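# Place the thin cover open side down on its matching rectangle

## Task

Identify the cover's width and set it, open side down, close to the centre of the rectangle whose colour matches it best (yellow means 46 mm, white 50 mm, blue 54 mm). The thin walls flex even when gripped gently, and denting them means failure. The cover must stay put by itself at the end; a placement that holds only because the robot is still touching or holding it does not count.

## Robot and tools

Robot: two UR-type six-joint arms, left_arm and right_arm, each ending in a Robotiq 2F-85 parallel gripper with a wrist camera. The names are labels, not image sides. Bases in the scene frame: left_arm at (+0.027, +0.456, 0) m, quat_wxyz (+0.995, 0, 0, -0.103); right_arm at (-0.010, -0.451, 0) m, quat_wxyz (+1.000, 0, 0, -0.020).

Scene frame: origin on the table surface midway between the arms, +z up, +x outward over the table, left_arm on the +y side. All positions are in metres and all quaternions are written w first (qw, qx, qy, qz).

Gripper frame: the fingers extend along the gripper's +z and close along its y. end_effector_position is the point between the pads when fully closed. Closed fingertips reach about 19 mm past it; fully open, about 6 mm. While closing, the tips also travel roughly 13 mm farther out, so keep that clearance above the table. A flat block sticks out about 9 cm toward the gripper's +x and rotates with it. Reported hand positions can be slightly off, worse at full reach.

execute_actions(actions): a list of up to 15 actions. Each action is a table of 1 to 15 rows; each row lasts one control step (1/30 s), and if fewer than 15 rows are given the final row repeats until 15 steps are done. Each row is one flat list of 20 numbers covering both arms, even if only one moves: left x, y, z, qw, qx, qy, qz, left gripper position, force_limit, speed, then the same ten for the right arm. x, y, z and the quaternion are an absolute target pose for that gripper's end_effector_position and orientation in the scene frame, not an offset. Each step the target is clipped to within 100 mm and 16 degrees of the measured pose, so far targets take several actions. If any target lies more than 0.6 m from the gripper's starting position along any of its own axes, the action is rejected for both arms; if the first action fails this against the last reported state, or any action is malformed, nothing runs. To hold an orientation, repeat the same quaternion in every row rather than copying a drifted reported one. To hold an arm still, resend its last reported pose and its current gripper triple. An empty list just returns state and images.

Gripper numbers, each in [-1, 1]: position +1 is fully open (85 mm), about -0.8 is pads touching, -1 closes until blocked. force_limit sets pad force: about 20 N at -1, 128 N at 0, 235 N at +1 (on a 40 mm object, slow close). speed sets closing rate: about 20 mm/s at -1, 85 at 0, 150 at +1; faster closing adds up to about 5 N (speed 0) or 12 N (speed +1). For this fragile cover use a low force_limit and slow speed. Stopped fingers ignore new force or speed until position changes by at least 0.01; to loosen a grip, open first. A 0 in these slots is a real command.

move(target, speed, stop_force, blocking): target is one 20-number row as above (absolute poses). Both grippers follow straight-line paths that finish together, lasting 0.5 to 10 s; speed is the path's top speed in m/s, 0.002 to 0.5 (default 0.25), with rotation capped at twice that in rad/s. Paths ignore obstacles and the other arm, and the real hand may lag, wander or overshoot speed near full extension. Arms are stiff: aiming past a firm contact can trigger a fault. stop_force (9 to 40 N, shared by both arms, not allowed in the first 0.2 s) ends an arm's path when its wrist sensor senses that much extra resistance along the direction to its target for 2 steps; the arm then backs off 2 steps and holds. Pressing can briefly exceed it, so approach very slowly; don't rely on it if the gripper rotates during the move, and omit it when lifting away from something. blocking=false returns after 0.5 s while motion continues (not combinable with stop_force); then use wait or stop before other commands. The result adds a move: line with the ending per arm (done, off_target, moving, held, fault, contact) and limits such as paced (target clipped) or held (some steps blocked, after which the arm may jump faster).

wait(seconds): 0 to 10 s with last commands held; ends early if a running move finishes. stop(): brakes the running move; fingers keep going. zoom_image(camera, region): camera is cam_head_left, cam_head_right, cam_left_wrist or cam_right_wrist; region is [x0, y0, x1, y1] pixels from the top-left, at most 504 by 504. read_manual(section) returns only licence text. finished_scene(scene) ends the current scene, given its number, irreversibly; answering without a tool call also ends everything.

Results: per-arm pose and velocities, Hand target lines (where the controller is driving), joint positions and torques, Wrist force and Wrist torque in the gripper's own axes (pressing reads as force pointing back into the arm; saturates near 50 N; offsets up to about 4 N), step readings with HELD marks, and pose unreachable lines when a clearance check altered a command. object_status: 0 moving, 1 stopped while opening, 2 stopped while closing (a grip), 3 reached the commanded position or pads met. position_measured is in counts: 3 open, about 78 is 60 mm, 130 is 40 mm, 180 is 20 mm, 230 pads touching. Cameras: head cams 504x504, wrist cams 616x616 fisheye; calibration given may be off by a few degrees and millimetres.

Avoid: crushing the cover, dropping it or knocking anything off the table, arms colliding, and hard pushes. Any joint torque at its limit (136 N m for the big joints, 25.4 N m for the wrists) or 150 N external force freezes that arm for 10 s. Long holds heat motors; at 85 C the arm brakes until cooled. Release the cover and lift clear before ending the scene.

Each tool is called after "Emit:" by a JSON object that holds its "op" and its "data".

## Session

Emit:
{"op": "execute_actions", "data": {"actions": []}}

Scene clock: 0.00 s.
left_arm: end_effector_position=(+0.2172, +0.6717, +0.2237) position_measured=3 object_status=3 end_effector_quat_wxyz=(-0.213, +0.464, +0.831, -0.221) end_effector_velocity=(-0.000, +0.000, +0.000) end_effector_angular_velocity=(-0.000, -0.000, +0.001) | right_arm: end_effector_position=(+0.0615, +0.0645, +0.1239) position_measured=3 object_status=3 end_effector_quat_wxyz=(+0.475, -0.069, +0.861, -0.166) end_effector_velocity=(+0.000, -0.000, +0.000) end_effector_angular_velocity=(+0.000, -0.000, -0.001)
Joint positions: left_arm=[ 0.544 -1.704  1.921 -1.165 -1.545  1.347] | right_arm=[ 1.644 -1.122  1.794 -1.774 -2.555  1.701]
Joint velocities: left_arm=[ 0.001 -0.    -0.     0.    -0.     0.001] | right_arm=[-0.001 -0.    -0.     0.     0.     0.   ]
Joint torques (N m, as the arm reports them, + toward a larger angle): no reading
Wrist force (N, on the end effector, along its own x y z axes, offset not removed): no reading
Wrist torque (N m, same axes, about the end effector's origin, offset not removed): no reading
Hand target (left_arm): +0.217, +0.672, +0.224; -0.213, +0.464, +0.831, -0.221
Hand target (right_arm): +0.062, +0.064, +0.124; +0.475, -0.069, +0.861, -0.166

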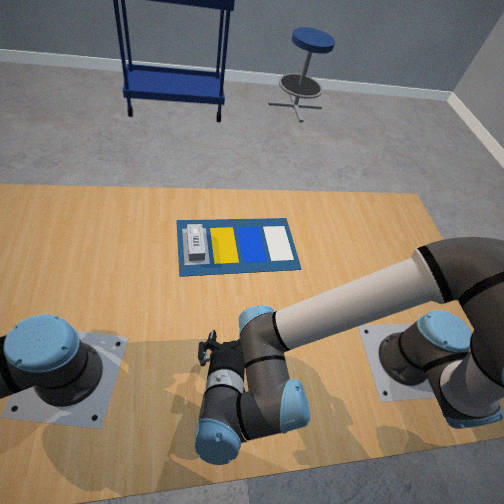

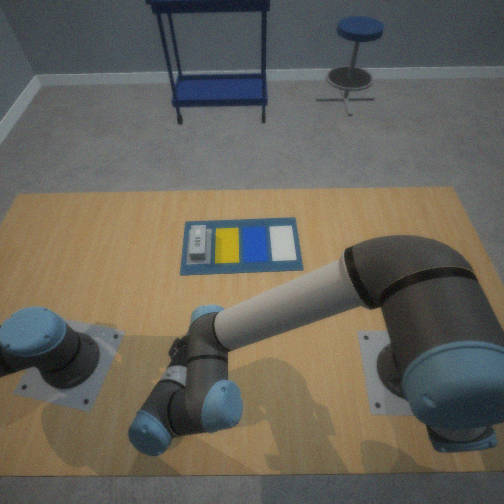

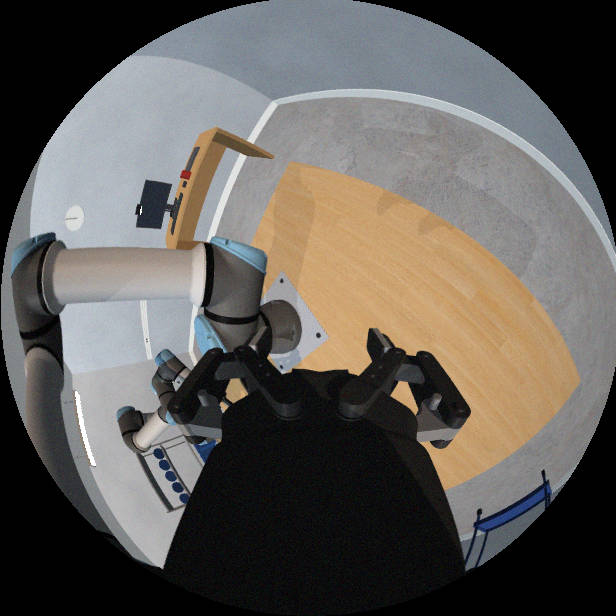

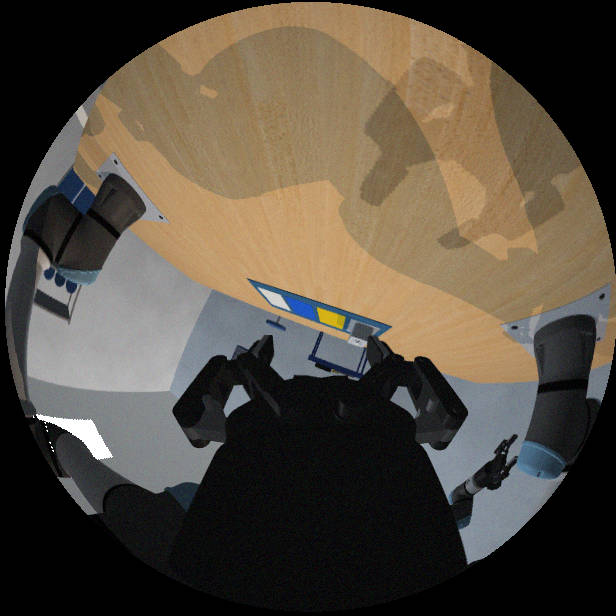

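Emit:
{"op": "zoom_image", "data": {"camera": "cam_head_left", "region": [170, 200, 310, 290]}}

Emit:
{"op": "zoom_image", "data": {"camera": "cam_head_right", "region": [170, 200, 310, 290]}}

Region (170, 200, 310, 290) of cam_head_left's 504x504 image, scaled by 3.600, with more detail than that image has; it fills the top 324 rows of this view, and the rest is white.

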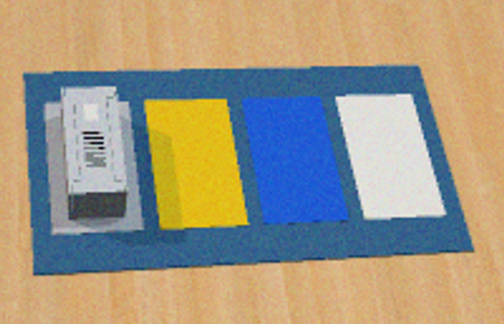

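Region (170, 200, 310, 290) of cam_head_right's 504x504 image, scaled by 3.600, with more detail than that image has; it fills the top 324 rows of this view, and the rest is white.

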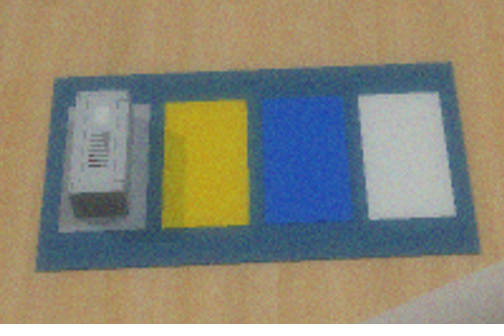

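Emit:
{"op": "move", "data": {"target": [0.2172,0.6717,0.2237,-0.213,0.464,0.831,-0.221,1,-1,-1,0.404,0.12,0.14,0,0,1,0,1,-1,-1], "speed": 0.3}}

Emit:
{"op": "zoom_image", "data": {"camera": "cam_right_wrist", "region": [210, 230, 410, 430]}}

Scene clock: 19.97 s.
left_arm: end_effector_position=(+0.2172, +0.6717, +0.2237) position_measured=3 object_status=3 end_effector_quat_wxyz=(-0.213, +0.464, +0.831, -0.221) end_effector_velocity=(-0.000, +0.000, +0.000) end_effector_angular_velocity=(-0.000, -0.001, -0.001) | right_arm: end_effector_position=(+0.4042, +0.1194, +0.1399) position_measured=3 object_status=3 end_effector_quat_wxyz=(+0.001, +0.000, +1.000, -0.000) end_effector_velocity=(+0.002, +0.001, -0.000) end_effector_angular_velocity=(-0.001, +0.009, +0.001)
Joint positions: left_arm=[ 0.544 -1.704  1.921 -1.164 -1.546  1.348] | right_arm=[ 0.792 -1.028  1.337 -1.88  -1.573  0.754]
Joint velocities: left_arm=[ 0.    -0.    -0.    -0.     0.     0.001] | right_arm=[-0.003  0.009 -0.017  0.015  0.005 -0.004]
Joint torques (N m, as the arm reports them, + toward a larger angle): left_arm=[ 10.87  -6.72 -29.89   1.44  -1.24   2.59] | right_arm=[ -6.08 -37.19 -31.06  -1.58   1.32  -1.14]
Wrist force (N, on the end effector, along its own x y z axes, offset not removed): left_arm=[0.0 -0.9 1.4] | right_arm=[0.8 1.3 -4.3]
Wrist torque (N m, same axes, about the end effector's origin, offset not removed): left_arm=[-0.26 -0.07 -0.16] | right_arm=[0.12 -0.16 0.05]
Hand target (left_arm): +0.217, +0.672, +0.224; -0.213, +0.464, +0.831, -0.221
Hand target (right_arm): +0.404, +0.120, +0.140; +0.000, +0.000, +1.000, -0.000
Off the commanded pose (left_arm): 0.000 m, 0 deg.
Off the commanded pose (right_arm): 0.001 m, 0 deg.
move: done
camera_calibration (this result's frames):
cam_left_wrist: T_world_to_cam=[[0.666786, 0.468457, -0.579607, -0.325294], [0.626115, -0.773952, 0.0947555, 0.393791], [-0.404199, -0.426082, -0.809368, 0.704108], [0, 0, 0, 1]] pos_world=[0.254943, 0.757169, 0.344026]
cam_right_wrist: T_world_to_cam=[[0.0258896, 0.99875, -0.0427474, -0.113093], [0.9665, -0.0140845, 0.256281, -0.391347], [0.255359, -0.0479504, -0.965657, 0.185438], [0, 0, 0, 1]] pos_world=[0.333812, 0.116332, 0.27453]

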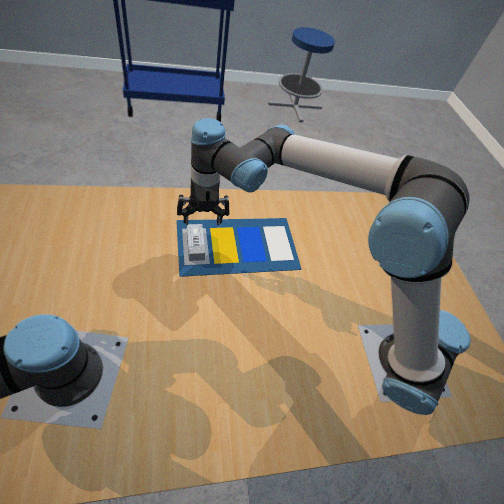

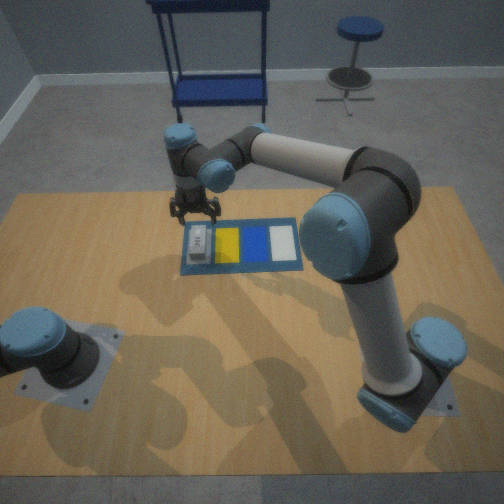

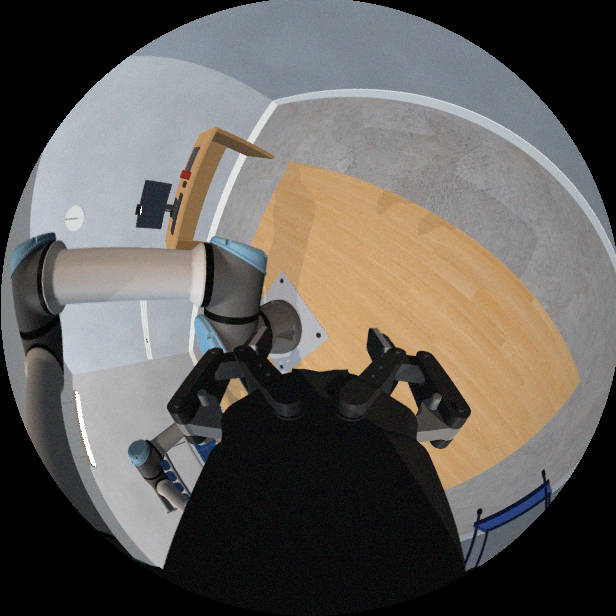

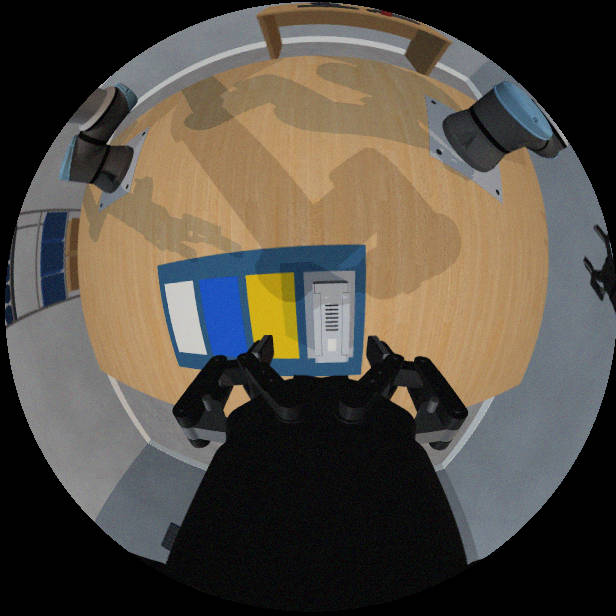

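Region (210, 230, 410, 430) of cam_right_wrist's 616x616 image, scaled by 2.520, with more detail than that image has.

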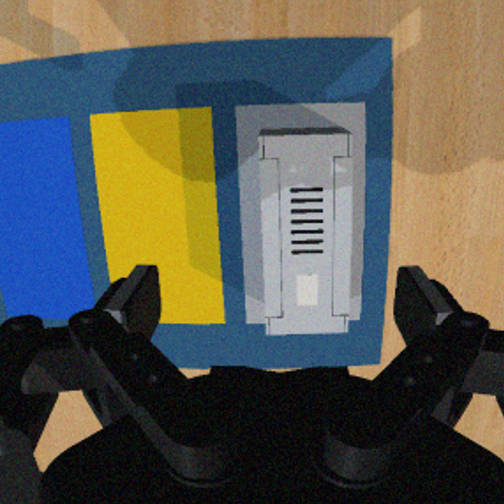

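Emit:
{"op": "move", "data": {"target": [0.2172,0.6717,0.2237,-0.213,0.464,0.831,-0.221,1,-1,-1,0.418,0.133,0.075,0,0,1,0,1,-1,-1], "speed": 0.15}}

Scene clock: 28.90 s.
left_arm: end_effector_position=(+0.2172, +0.6717, +0.2237) position_measured=3 object_status=3 end_effector_quat_wxyz=(-0.213, +0.464, +0.831, -0.221) end_effector_velocity=(-0.000, -0.000, +0.000) end_effector_angular_velocity=(+0.001, +0.000, +0.001) | right_arm: end_effector_position=(+0.4179, +0.1329, +0.0752) position_measured=3 object_status=3 end_effector_quat_wxyz=(-0.000, -0.000, +1.000, -0.000) end_effector_velocity=(+0.001, +0.002, -0.001) end_effector_angular_velocity=(+0.001, -0.001, +0.001)
Joint positions: left_arm=[ 0.544 -1.704  1.921 -1.164 -1.546  1.348] | right_arm=[ 0.792 -0.929  1.349 -1.991 -1.571  0.753]
Joint velocities: left_arm=[-0.    -0.     0.     0.     0.    -0.002] | right_arm=[ 0.001  0.005 -0.003 -0.002  0.     0.   ]
Joint torques (N m, as the arm reports them, + toward a larger angle): left_arm=[ 10.85  -7.03 -30.12   1.04  -1.27   2.55] | right_arm=[  7.37 -36.88 -29.83  -4.11   1.23   1.6 ]
Wrist force (N, on the end effector, along its own x y z axes, offset not removed): left_arm=[-0.4 1.8 1.4] | right_arm=[0.5 0.3 -2.8]
Wrist torque (N m, same axes, about the end effector's origin, offset not removed): left_arm=[0.30 -0.12 -0.13] | right_arm=[0.00 -0.14 0.12]
Hand target (left_arm): +0.217, +0.672, +0.224; -0.213, +0.464, +0.831, -0.221
Hand target (right_arm): +0.418, +0.133, +0.075; -0.000, -0.000, +1.000, +0.000
Off the commanded pose (left_arm): 0.000 m, 0 deg.
Off the commanded pose (right_arm): 0.000 m, 0 deg.
move: done
camera_calibration (this result's frames):
cam_left_wrist: T_world_to_cam=[[0.666786, 0.468457, -0.579607, -0.325294], [0.626115, -0.773952, 0.0947561, 0.393791], [-0.404199, -0.426083, -0.809368, 0.704108], [0, 0, 0, 1]] pos_world=[0.254943, 0.757169, 0.344026]
cam_right_wrist: T_world_to_cam=[[0.0254595, 0.998785, -0.0422016, -0.129566], [0.96698, -0.0138965, 0.254473, -0.387879], [0.253577, -0.0472868, -0.966159, 0.120788], [0, 0, 0, 1]] pos_world=[0.34774, 0.12973, 0.209937]

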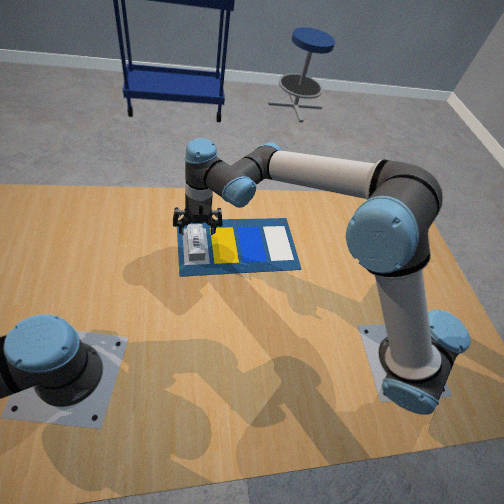

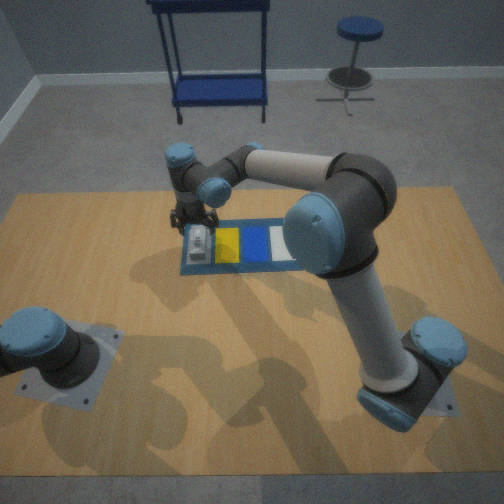

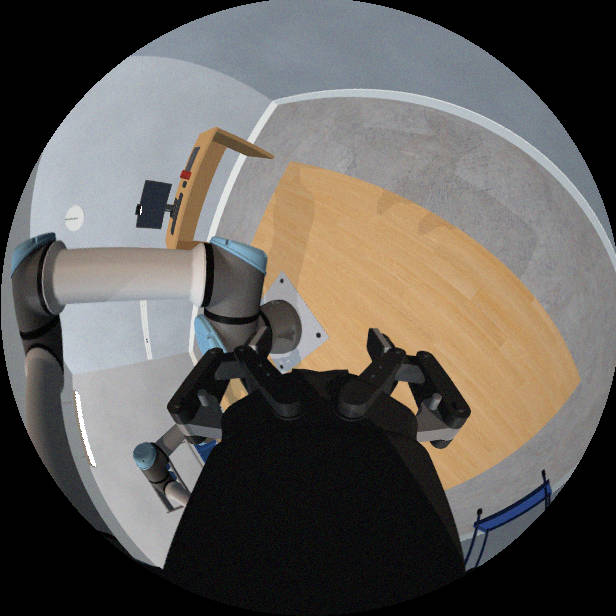

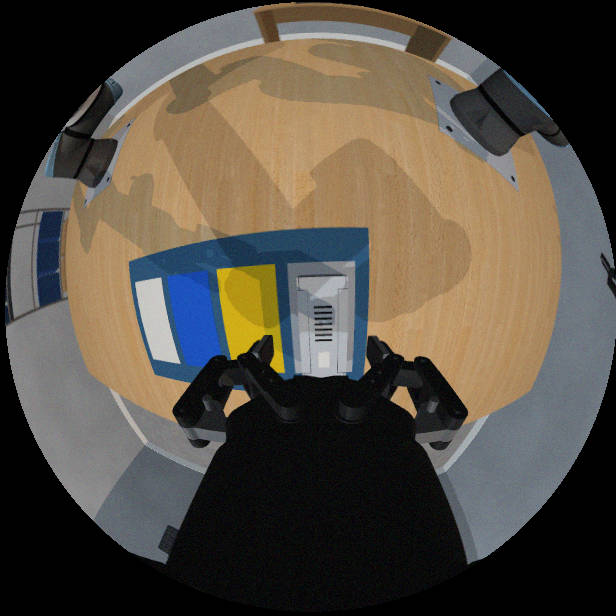

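Emit:
{"op": "move", "data": {"target": [0.2172,0.6717,0.2237,-0.213,0.464,0.831,-0.221,1,-1,-1,0.418,0.135,0.036,0,0,1,0,0.5,-1,-1], "speed": 0.06}}

Emit:
{"op": "zoom_image", "data": {"camera": "cam_right_wrist", "region": [240, 250, 400, 410]}}

Scene clock: 33.33 s.
left_arm: end_effector_position=(+0.2172, +0.6717, +0.2237) position_measured=3 object_status=3 end_effector_quat_wxyz=(-0.213, +0.464, +0.831, -0.221) end_effector_velocity=(-0.000, +0.000, +0.000) end_effector_angular_velocity=(-0.001, -0.001, -0.000) | right_arm: end_effector_position=(+0.4180, +0.1350, +0.0360) position_measured=66 object_status=0 end_effector_quat_wxyz=(+0.000, +0.000, +1.000, +0.000) end_effector_velocity=(-0.001, +0.000, -0.001) end_effector_angular_velocity=(-0.000, +0.000, +0.001)
Joint positions: left_arm=[ 0.544 -1.704  1.921 -1.164 -1.546  1.348] | right_arm=[ 0.794 -0.883  1.381 -2.068 -1.571  0.755]
Joint velocities: left_arm=[ 0.001 -0.001 -0.    -0.    -0.     0.002] | right_arm=[ 0.001  0.     0.001 -0.     0.     0.   ]
Joint torques (N m, as the arm reports them, + toward a larger angle): left_arm=[ 11.02  -7.61 -29.15   1.27  -1.21   2.56] | right_arm=[  7.41 -37.73 -11.77  -4.05   0.86   1.29]
Wrist force (N, on the end effector, along its own x y z axes, offset not removed): left_arm=[0.0 -0.3 1.8] | right_arm=[1.2 0.2 -2.0]
Wrist torque (N m, same axes, about the end effector's origin, offset not removed): left_arm=[-0.16 -0.11 0.03] | right_arm=[-0.19 -0.24 0.09]
Hand target (left_arm): +0.217, +0.672, +0.224; -0.213, +0.464, +0.831, -0.221
Hand target (right_arm): +0.418, +0.135, +0.036; +0.000, +0.000, +1.000, +0.000
Off the commanded pose (left_arm): 0.000 m, 0 deg.
Off the commanded pose (right_arm): 0.000 m, 0 deg.
move: done
camera_calibration (this result's frames):
cam_left_wrist: T_world_to_cam=[[0.666786, 0.468457, -0.579607, -0.325294], [0.626115, -0.773952, 0.0947561, 0.393791], [-0.404199, -0.426083, -0.809368, 0.704108], [0, 0, 0, 1]] pos_world=[0.254943, 0.757169, 0.344026]
cam_right_wrist: T_world_to_cam=[[0.0254689, 0.998787, -0.0421512, -0.133318], [0.966968, -0.0139163, 0.254518, -0.377955], [0.253623, -0.0472412, -0.966149, 0.0829571], [0, 0, 0, 1]] pos_world=[0.347826, 0.131815, 0.170726]

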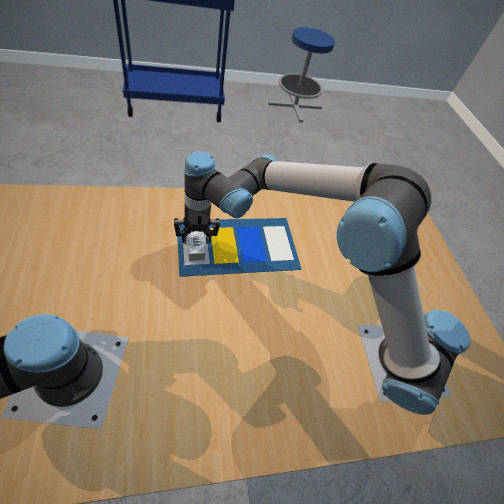

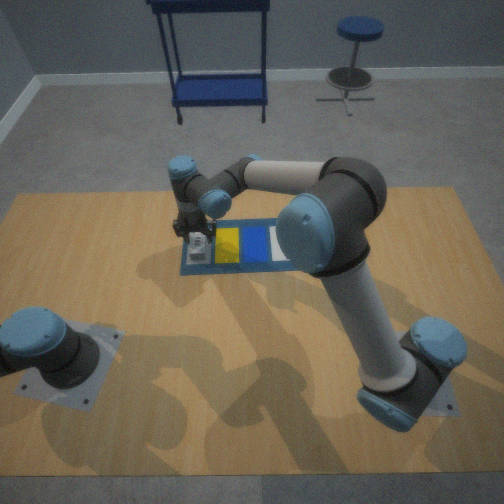

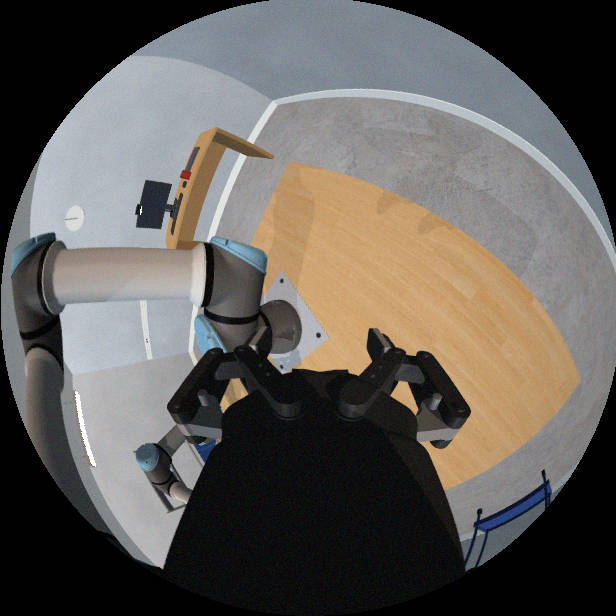

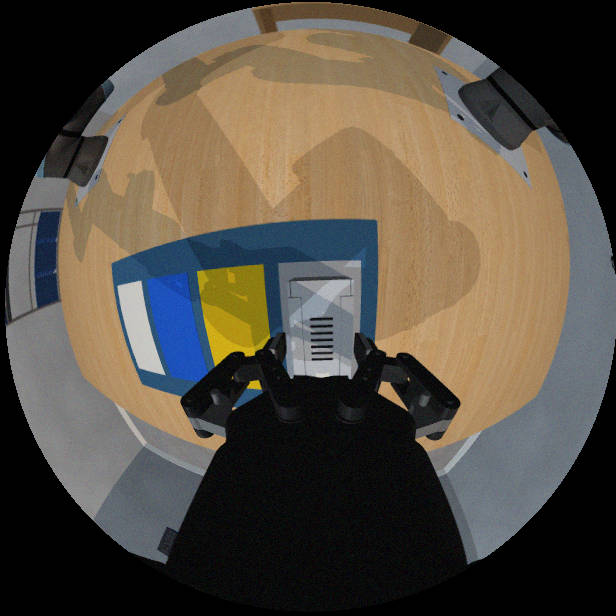

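Region (240, 250, 400, 410) of cam_right_wrist's 616x616 image, scaled by 3.150, with more detail than that image has.

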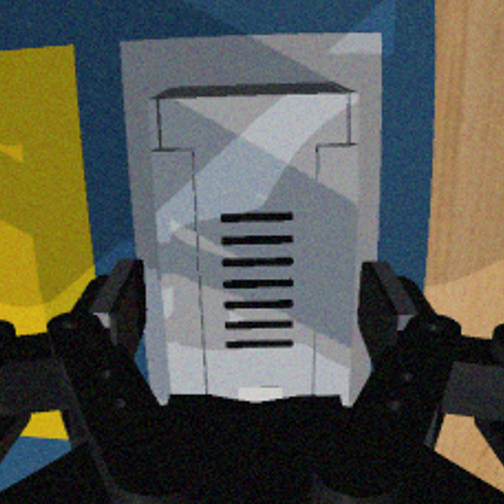

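Emit:
{"op": "move", "data": {"target": [0.2172,0.6717,0.2237,-0.213,0.464,0.831,-0.221,1,-1,-1,0.418,0.136,0.036,0,0,1,0,0.28,-1,-1]}}

Emit:
{"op": "zoom_image", "data": {"camera": "cam_right_wrist", "region": [240, 250, 400, 410]}}

Emit:
{"op": "move", "data": {"target": [0.2172,0.6717,0.2237,-0.213,0.464,0.831,-0.221,1,-1,-1,0.418,0.136,0.036,0,0,1,0,-1,-1,-1]}}

Emit:
{"op": "zoom_image", "data": {"camera": "cam_right_wrist", "region": [240, 250, 400, 410]}}

Scene clock: 38.13 s.
left_arm: end_effector_position=(+0.2172, +0.6717, +0.2237) position_measured=3 object_status=3 end_effector_quat_wxyz=(-0.213, +0.464, +0.831, -0.221) end_effector_velocity=(+0.000, -0.000, +0.000) end_effector_angular_velocity=(-0.000, -0.001, -0.000) | right_arm: end_effector_position=(+0.4180, +0.1360, +0.0360) position_measured=94 object_status=0 end_effector_quat_wxyz=(-0.000, +0.000, +1.000, -0.000) end_effector_velocity=(-0.000, +0.000, +0.000) end_effector_angular_velocity=(-0.001, +0.001, +0.001)
Joint positions: left_arm=[ 0.544 -1.704  1.921 -1.164 -1.546  1.348] | right_arm=[ 0.795 -0.882  1.378 -2.067 -1.571  0.756]
Joint velocities: left_arm=[-0.001 -0.    -0.    -0.    -0.001 -0.   ] | right_arm=[ 0.001 -0.    -0.001  0.002 -0.    -0.   ]
Joint torques (N m, as the arm reports them, + toward a larger angle): left_arm=[ 10.61  -8.3  -27.86   1.19  -1.09   2.5 ] | right_arm=[  7.7  -37.5  -31.06  -1.74   1.29   1.54]
Wrist force (N, on the end effector, along its own x y z axes, offset not removed): left_arm=[-1.4 -2.4 -0.5] | right_arm=[1.5 1.1 -3.4]
Wrist torque (N m, same axes, about the end effector's origin, offset not removed): left_arm=[-0.39 0.11 -0.07] | right_arm=[0.06 -0.36 0.10]
Hand target (left_arm): +0.217, +0.672, +0.224; -0.213, +0.464, +0.831, -0.221
Hand target (right_arm): +0.418, +0.136, +0.036; +0.000, -0.000, +1.000, +0.000
Off the commanded pose (left_arm): 0.000 m, 0 deg.
Off the commanded pose (right_arm): 0.000 m, 0 deg.
move: done
camera_calibration (this result's frames):
cam_left_wrist: T_world_to_cam=[[0.666786, 0.468457, -0.579608, -0.325294], [0.626115, -0.773952, 0.0947561, 0.393791], [-0.404199, -0.426083, -0.809368, 0.704108], [0, 0, 0, 1]] pos_world=[0.254943, 0.757169, 0.344026]
cam_right_wrist: T_world_to_cam=[[0.0254688, 0.998786, -0.0421549, -0.134287], [0.966969, -0.0139154, 0.254515, -0.377929], [0.253619, -0.0472447, -0.96615, 0.0830234], [0, 0, 0, 1]] pos_world=[0.347809, 0.132787, 0.170741]

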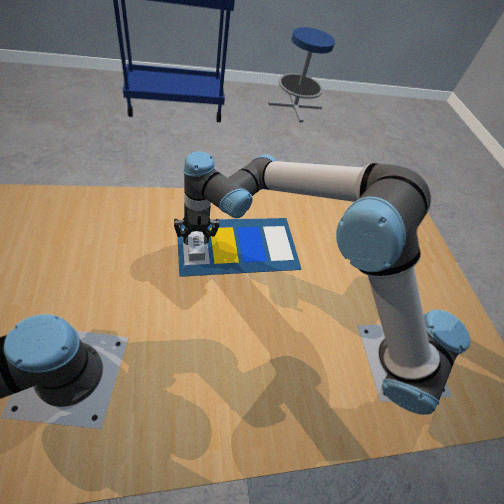

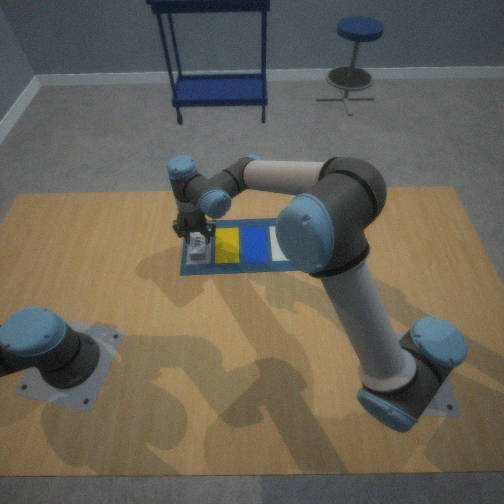

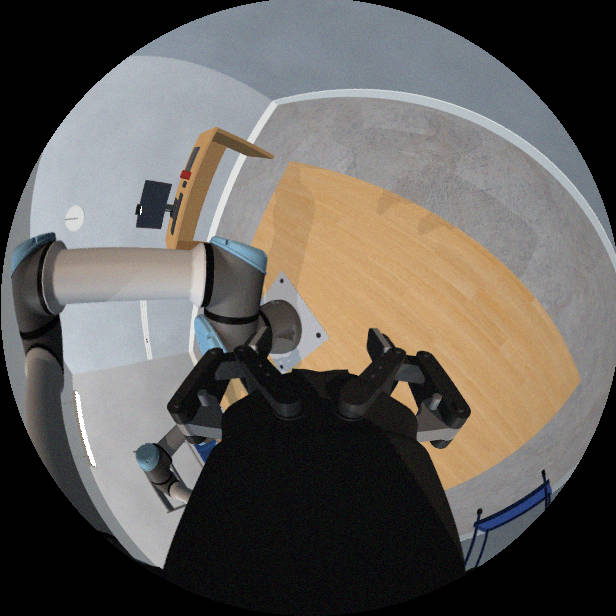

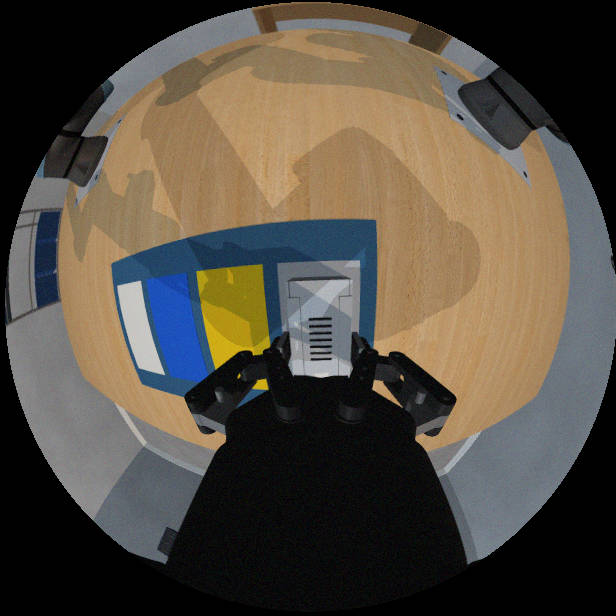

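Region (240, 250, 400, 410) of cam_right_wrist's 616x616 image, scaled by 3.150, with more detail than that image has.

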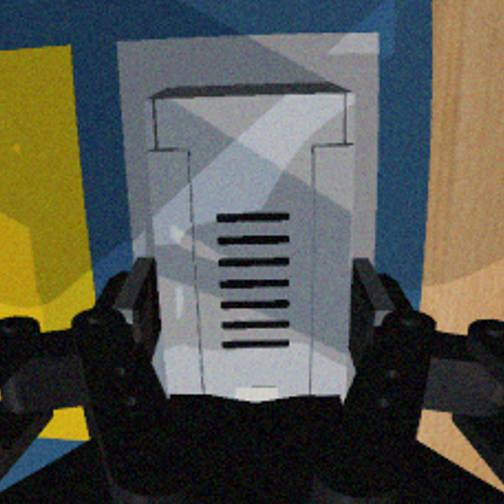

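Scene clock: 38.83 s.
left_arm: end_effector_position=(+0.2172, +0.6717, +0.2237) position_measured=3 object_status=3 end_effector_quat_wxyz=(-0.213, +0.464, +0.831, -0.221) end_effector_velocity=(-0.000, +0.000, -0.000) end_effector_angular_velocity=(-0.001, +0.000, +0.000) | right_arm: end_effector_position=(+0.4180, +0.1360, +0.0360) position_measured=109 object_status=2 end_effector_quat_wxyz=(+0.000, -0.000, +1.000, +0.000) end_effector_velocity=(-0.001, +0.000, -0.001) end_effector_angular_velocity=(-0.001, +0.001, +0.001)
Joint positions: left_arm=[ 0.544 -1.704  1.921 -1.164 -1.546  1.348] | right_arm=[ 0.795 -0.882  1.378 -2.067 -1.571  0.756]
Joint velocities: left_arm=[ 0.001  0.     0.    -0.    -0.     0.001] | right_arm=[ 0.001  0.     0.001  0.    -0.    -0.   ]
Joint torques (N m, as the arm reports them, + toward a larger angle): left_arm=[ 10.62  -8.37 -27.97   1.29  -1.15   2.42] | right_arm=[  9.33 -36.02 -27.24  -1.23   1.05   1.6 ]
Wrist force (N, on the end effector, along its own x y z axes, offset not removed): left_arm=[-0.6 1.1 3.1] | right_arm=[3.0 2.1 -8.3]
Wrist torque (N m, same axes, about the end effector's origin, offset not removed): left_arm=[0.17 -0.11 -0.12] | right_arm=[0.38 -0.50 0.00]
Hand target (left_arm): +0.217, +0.672, +0.224; -0.213, +0.464, +0.831, -0.221
Hand target (right_arm): +0.418, +0.136, +0.036; -0.000, +0.000, +1.000, +0.000
Off the commanded pose (left_arm): 0.000 m, 0 deg.
Off the commanded pose (right_arm): 0.000 m, 0 deg.
move: done
camera_calibration (this result's frames):
cam_left_wrist: T_world_to_cam=[[0.666786, 0.468457, -0.579607, -0.325294], [0.626115, -0.773952, 0.0947559, 0.393791], [-0.404199, -0.426083, -0.809368, 0.704108], [0, 0, 0, 1]] pos_world=[0.254943, 0.757169, 0.344026]
cam_right_wrist: T_world_to_cam=[[0.0254702, 0.998788, -0.0421135, -0.134314], [0.96696, -0.0139256, 0.254549, -0.377945], [0.253654, -0.0472055, -0.966142, 0.0830271], [0, 0, 0, 1]] pos_world=[0.347818, 0.132807, 0.170765]

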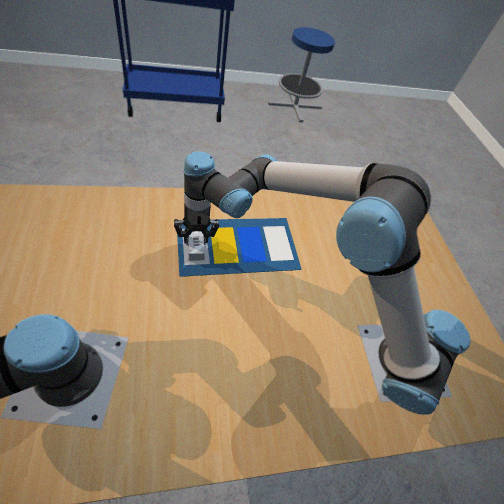

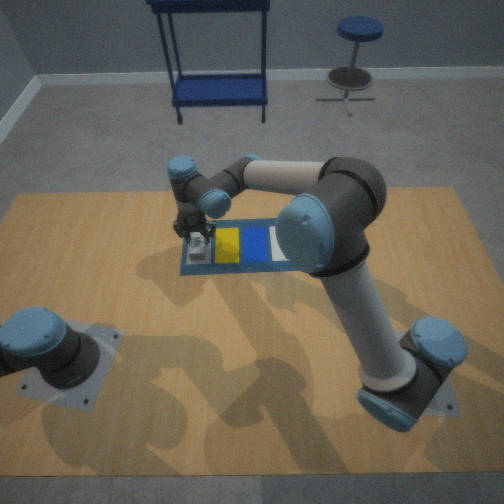

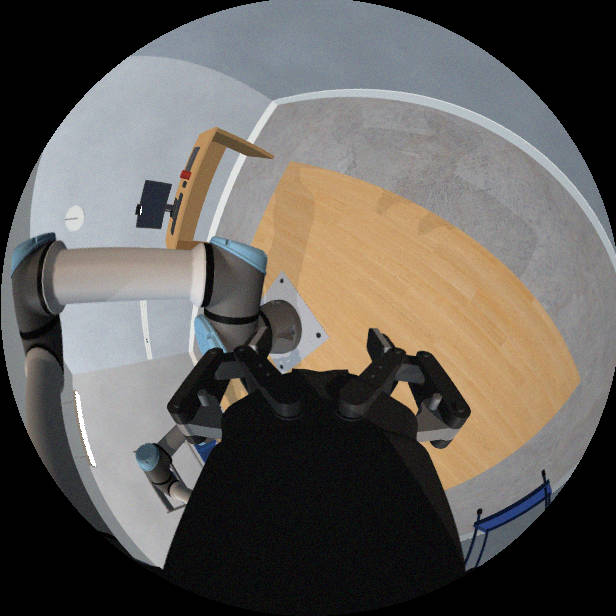

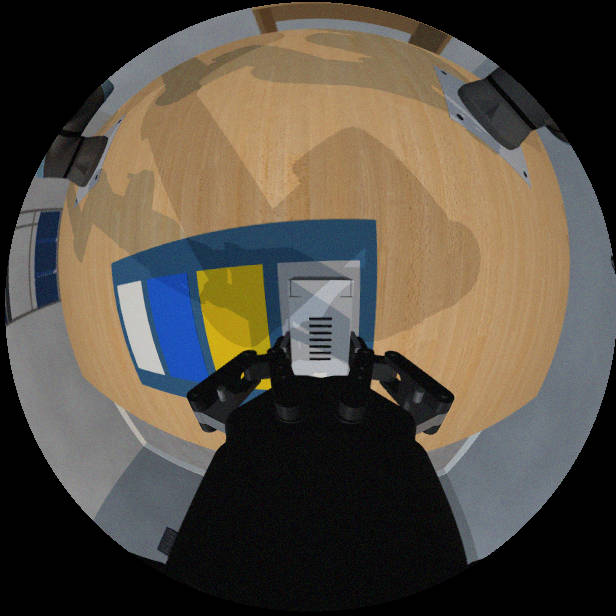

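Region (240, 250, 400, 410) of cam_right_wrist's 616x616 image, scaled by 3.150, with more detail than that image has.

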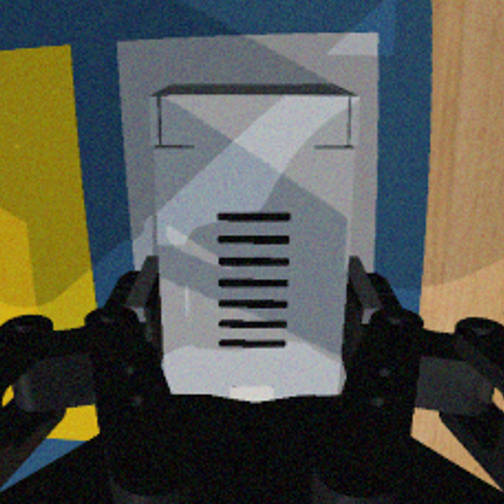

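Emit:
{"op": "move", "data": {"target": [0.2172,0.6717,0.2237,-0.213,0.464,0.831,-0.221,1,-1,-1,0.418,0.136,0.06,0,0,1,0,-1,-1,-1], "speed": 0.08}}

Emit:
{"op": "move", "data": {"target": [0.2172,0.6717,0.2237,-0.213,0.464,0.831,-0.221,1,-1,-1,0.42,-0.155,0.055,0,0,1,0,-1,-1,-1], "speed": 0.2}}

Emit:
{"op": "zoom_image", "data": {"camera": "cam_right_wrist", "region": [240, 250, 400, 410]}}

Scene clock: 44.57 s.
left_arm: end_effector_position=(+0.2172, +0.6717, +0.2237) position_measured=3 object_status=3 end_effector_quat_wxyz=(-0.213, +0.464, +0.831, -0.221) end_effector_velocity=(-0.000, +0.000, +0.000) end_effector_angular_velocity=(+0.000, -0.000, +0.000) | right_arm: end_effector_position=(+0.4180, +0.1360, +0.0598) position_measured=109 object_status=2 end_effector_quat_wxyz=(+0.000, +0.000, +1.000, +0.000) end_effector_velocity=(-0.000, -0.000, +0.002) end_effector_angular_velocity=(-0.001, +0.001, -0.001)
Joint positions: left_arm=[ 0.544 -1.704  1.921 -1.164 -1.546  1.348] | right_arm=[ 0.795 -0.908  1.356 -2.019 -1.571  0.756]
Joint velocities: left_arm=[ 0.    -0.001 -0.     0.     0.     0.   ] | right_arm=[-0.    -0.002 -0.002  0.006 -0.     0.001]
Joint torques (N m, as the arm reports them, + toward a larger angle): left_arm=[  9.9   -8.25 -27.85   1.28  -1.06   2.41] | right_arm=[  6.34 -62.03 -32.29  -1.93   0.47   1.28]
Wrist force (N, on the end effector, along its own x y z axes, offset not removed): left_arm=[0.9 1.9 -0.1] | right_arm=[3.6 0.9 -1.0]
Wrist torque (N m, same axes, about the end effector's origin, offset not removed): left_arm=[0.35 -0.29 -0.19] | right_arm=[0.06 -0.62 0.04]
Hand target (left_arm): +0.217, +0.672, +0.224; -0.213, +0.464, +0.831, -0.221
Hand target (right_arm): +0.418, +0.136, +0.060; +0.000, -0.000, +1.000, +0.000
Off the commanded pose (left_arm): 0.000 m, 0 deg.
Off the commanded pose (right_arm): 0.000 m, 0 deg.
move: done
camera_calibration (this result's frames):
cam_left_wrist: T_world_to_cam=[[0.666786, 0.468457, -0.579607, -0.325294], [0.626115, -0.773952, 0.094756, 0.393791], [-0.404199, -0.426083, -0.809368, 0.704108], [0, 0, 0, 1]] pos_world=[0.254943, 0.757169, 0.344026]
cam_right_wrist: T_world_to_cam=[[0.0254698, 0.998787, -0.042137, -0.133292], [0.966966, -0.0139204, 0.254526, -0.383962], [0.253631, -0.0472278, -0.966147, 0.105985], [0, 0, 0, 1]] pos_world=[0.347792, 0.132791, 0.194509]

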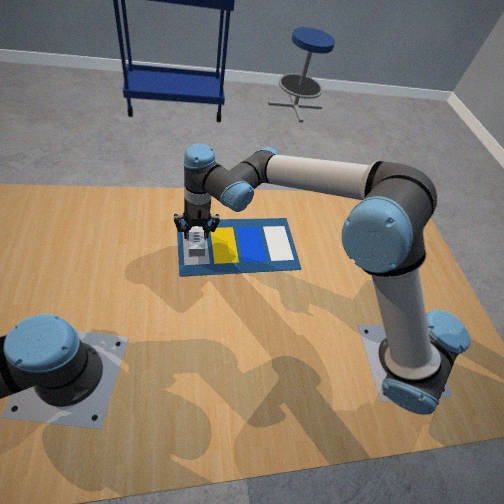

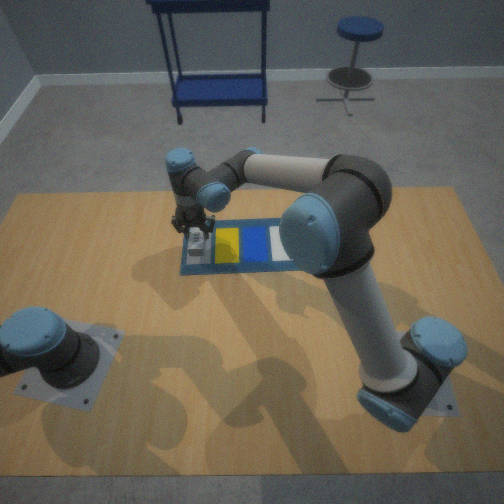

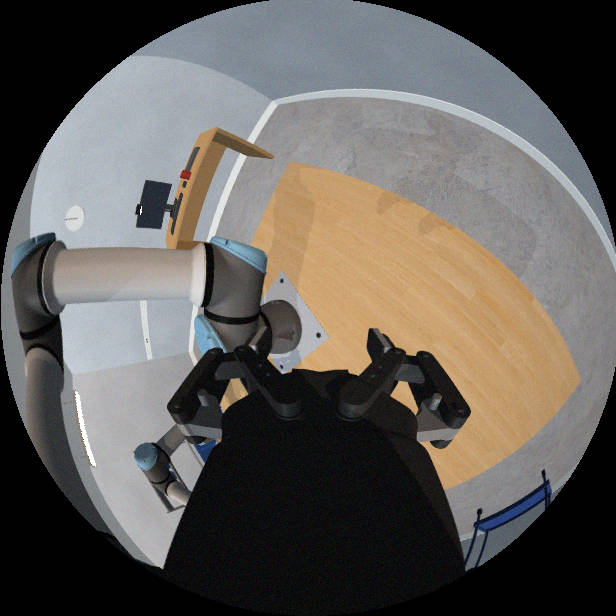

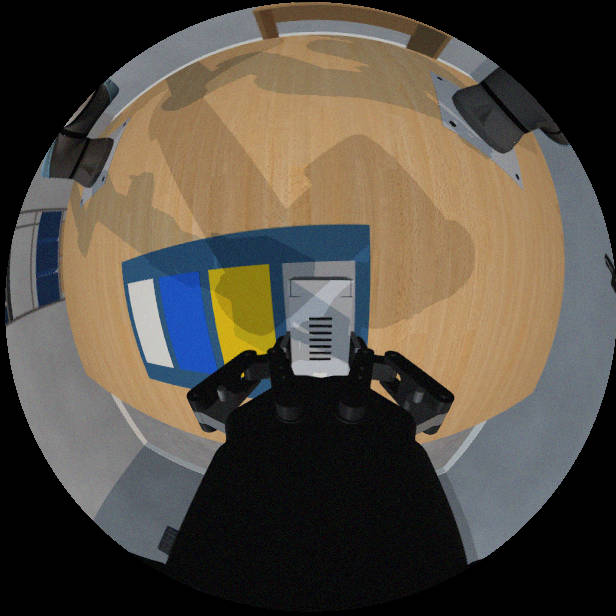

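Scene clock: 46.67 s.
left_arm: end_effector_position=(+0.2172, +0.6717, +0.2237) position_measured=3 object_status=3 end_effector_quat_wxyz=(-0.213, +0.464, +0.831, -0.221) end_effector_velocity=(-0.000, +0.000, +0.001) end_effector_angular_velocity=(+0.001, -0.002, -0.000) | right_arm: end_effector_position=(+0.4202, -0.1550, +0.0550) position_measured=109 object_status=2 end_effector_quat_wxyz=(-0.000, +0.000, +1.000, -0.000) end_effector_velocity=(+0.002, -0.002, +0.001) end_effector_angular_velocity=(+0.002, -0.003, -0.002)
Joint positions: left_arm=[ 0.544 -1.704  1.921 -1.164 -1.546  1.348] | right_arm=[ 0.385 -1.321  2.017 -2.266 -1.571  0.345]
Joint velocities: left_arm=[ 0.    -0.002  0.    -0.     0.     0.   ] | right_arm=[-0.006 -0.003  0.001 -0.002  0.001 -0.004]
Joint torques (N m, as the arm reports them, + toward a larger angle): left_arm=[ 10.35  -8.62 -26.95   1.27  -1.03   2.39] | right_arm=[ -6.8  -42.84  -7.65  -4.39   1.4   -1.3 ]
Wrist force (N, on the end effector, along its own x y z axes, offset not removed): left_arm=[0.3 -0.4 1.3] | right_arm=[0.7 0.2 -2.9]
Wrist torque (N m, same axes, about the end effector's origin, offset not removed): left_arm=[-0.18 -0.34 -0.01] | right_arm=[-0.02 -0.17 0.07]
Hand target (left_arm): +0.217, +0.672, +0.224; -0.213, +0.464, +0.831, -0.221
Hand target (right_arm): +0.420, -0.155, +0.055; -0.000, +0.000, +1.000, -0.000
Off the commanded pose (left_arm): 0.000 m, 0 deg.
Off the commanded pose (right_arm): 0.000 m, 0 deg.
move: done
camera_calibration (this result's frames):
cam_left_wrist: T_world_to_cam=[[0.666786, 0.468457, -0.579607, -0.325294], [0.626115, -0.773952, 0.094756, 0.393791], [-0.404199, -0.426083, -0.809368, 0.704108], [0, 0, 0, 1]] pos_world=[0.254943, 0.757169, 0.344026]
cam_right_wrist: T_world_to_cam=[[0.0254895, 0.998756, -0.0428548, 0.157143], [0.967026, -0.0137679, 0.254306, -0.388985], [0.2534, -0.0479239, -0.966174, 0.087066], [0, 0, 0, 1]] pos_world=[0.35009, -0.15813, 0.189776]

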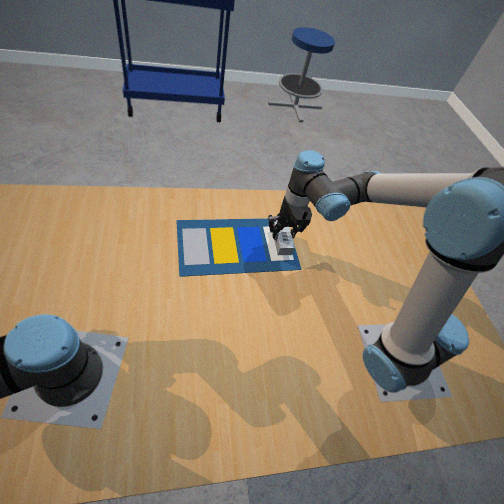

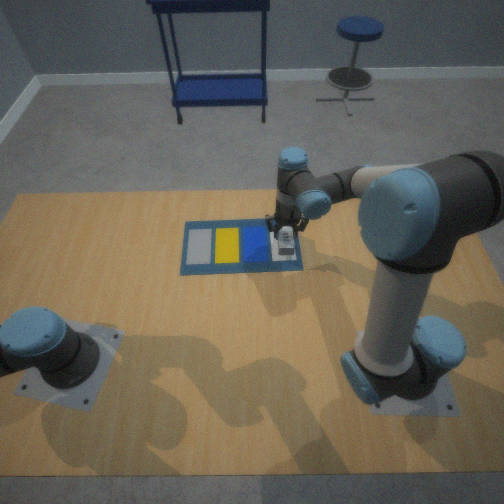

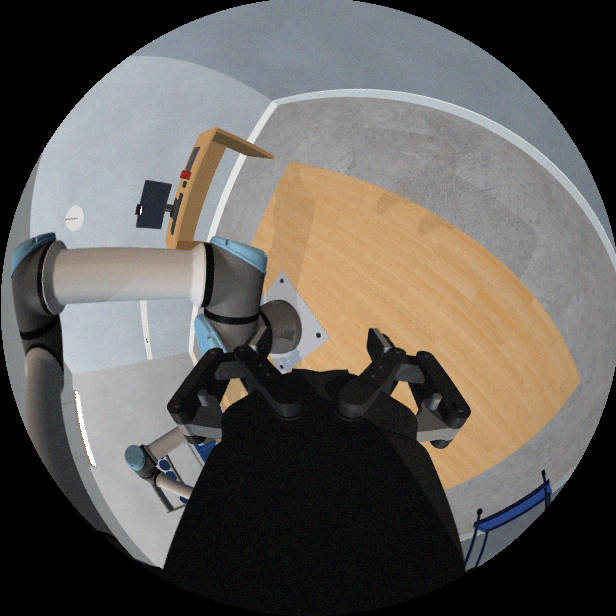

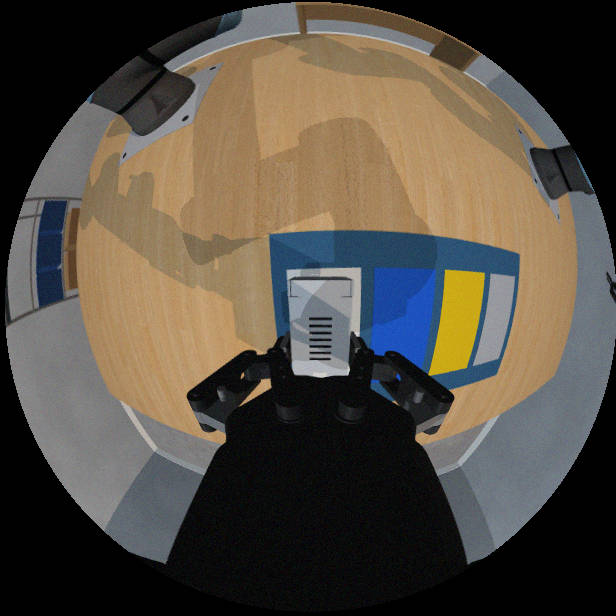

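Region (240, 250, 400, 410) of cam_right_wrist's 616x616 image, scaled by 3.150, with more detail than that image has.

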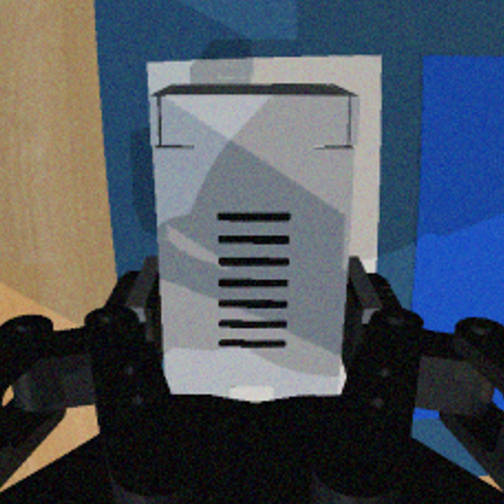

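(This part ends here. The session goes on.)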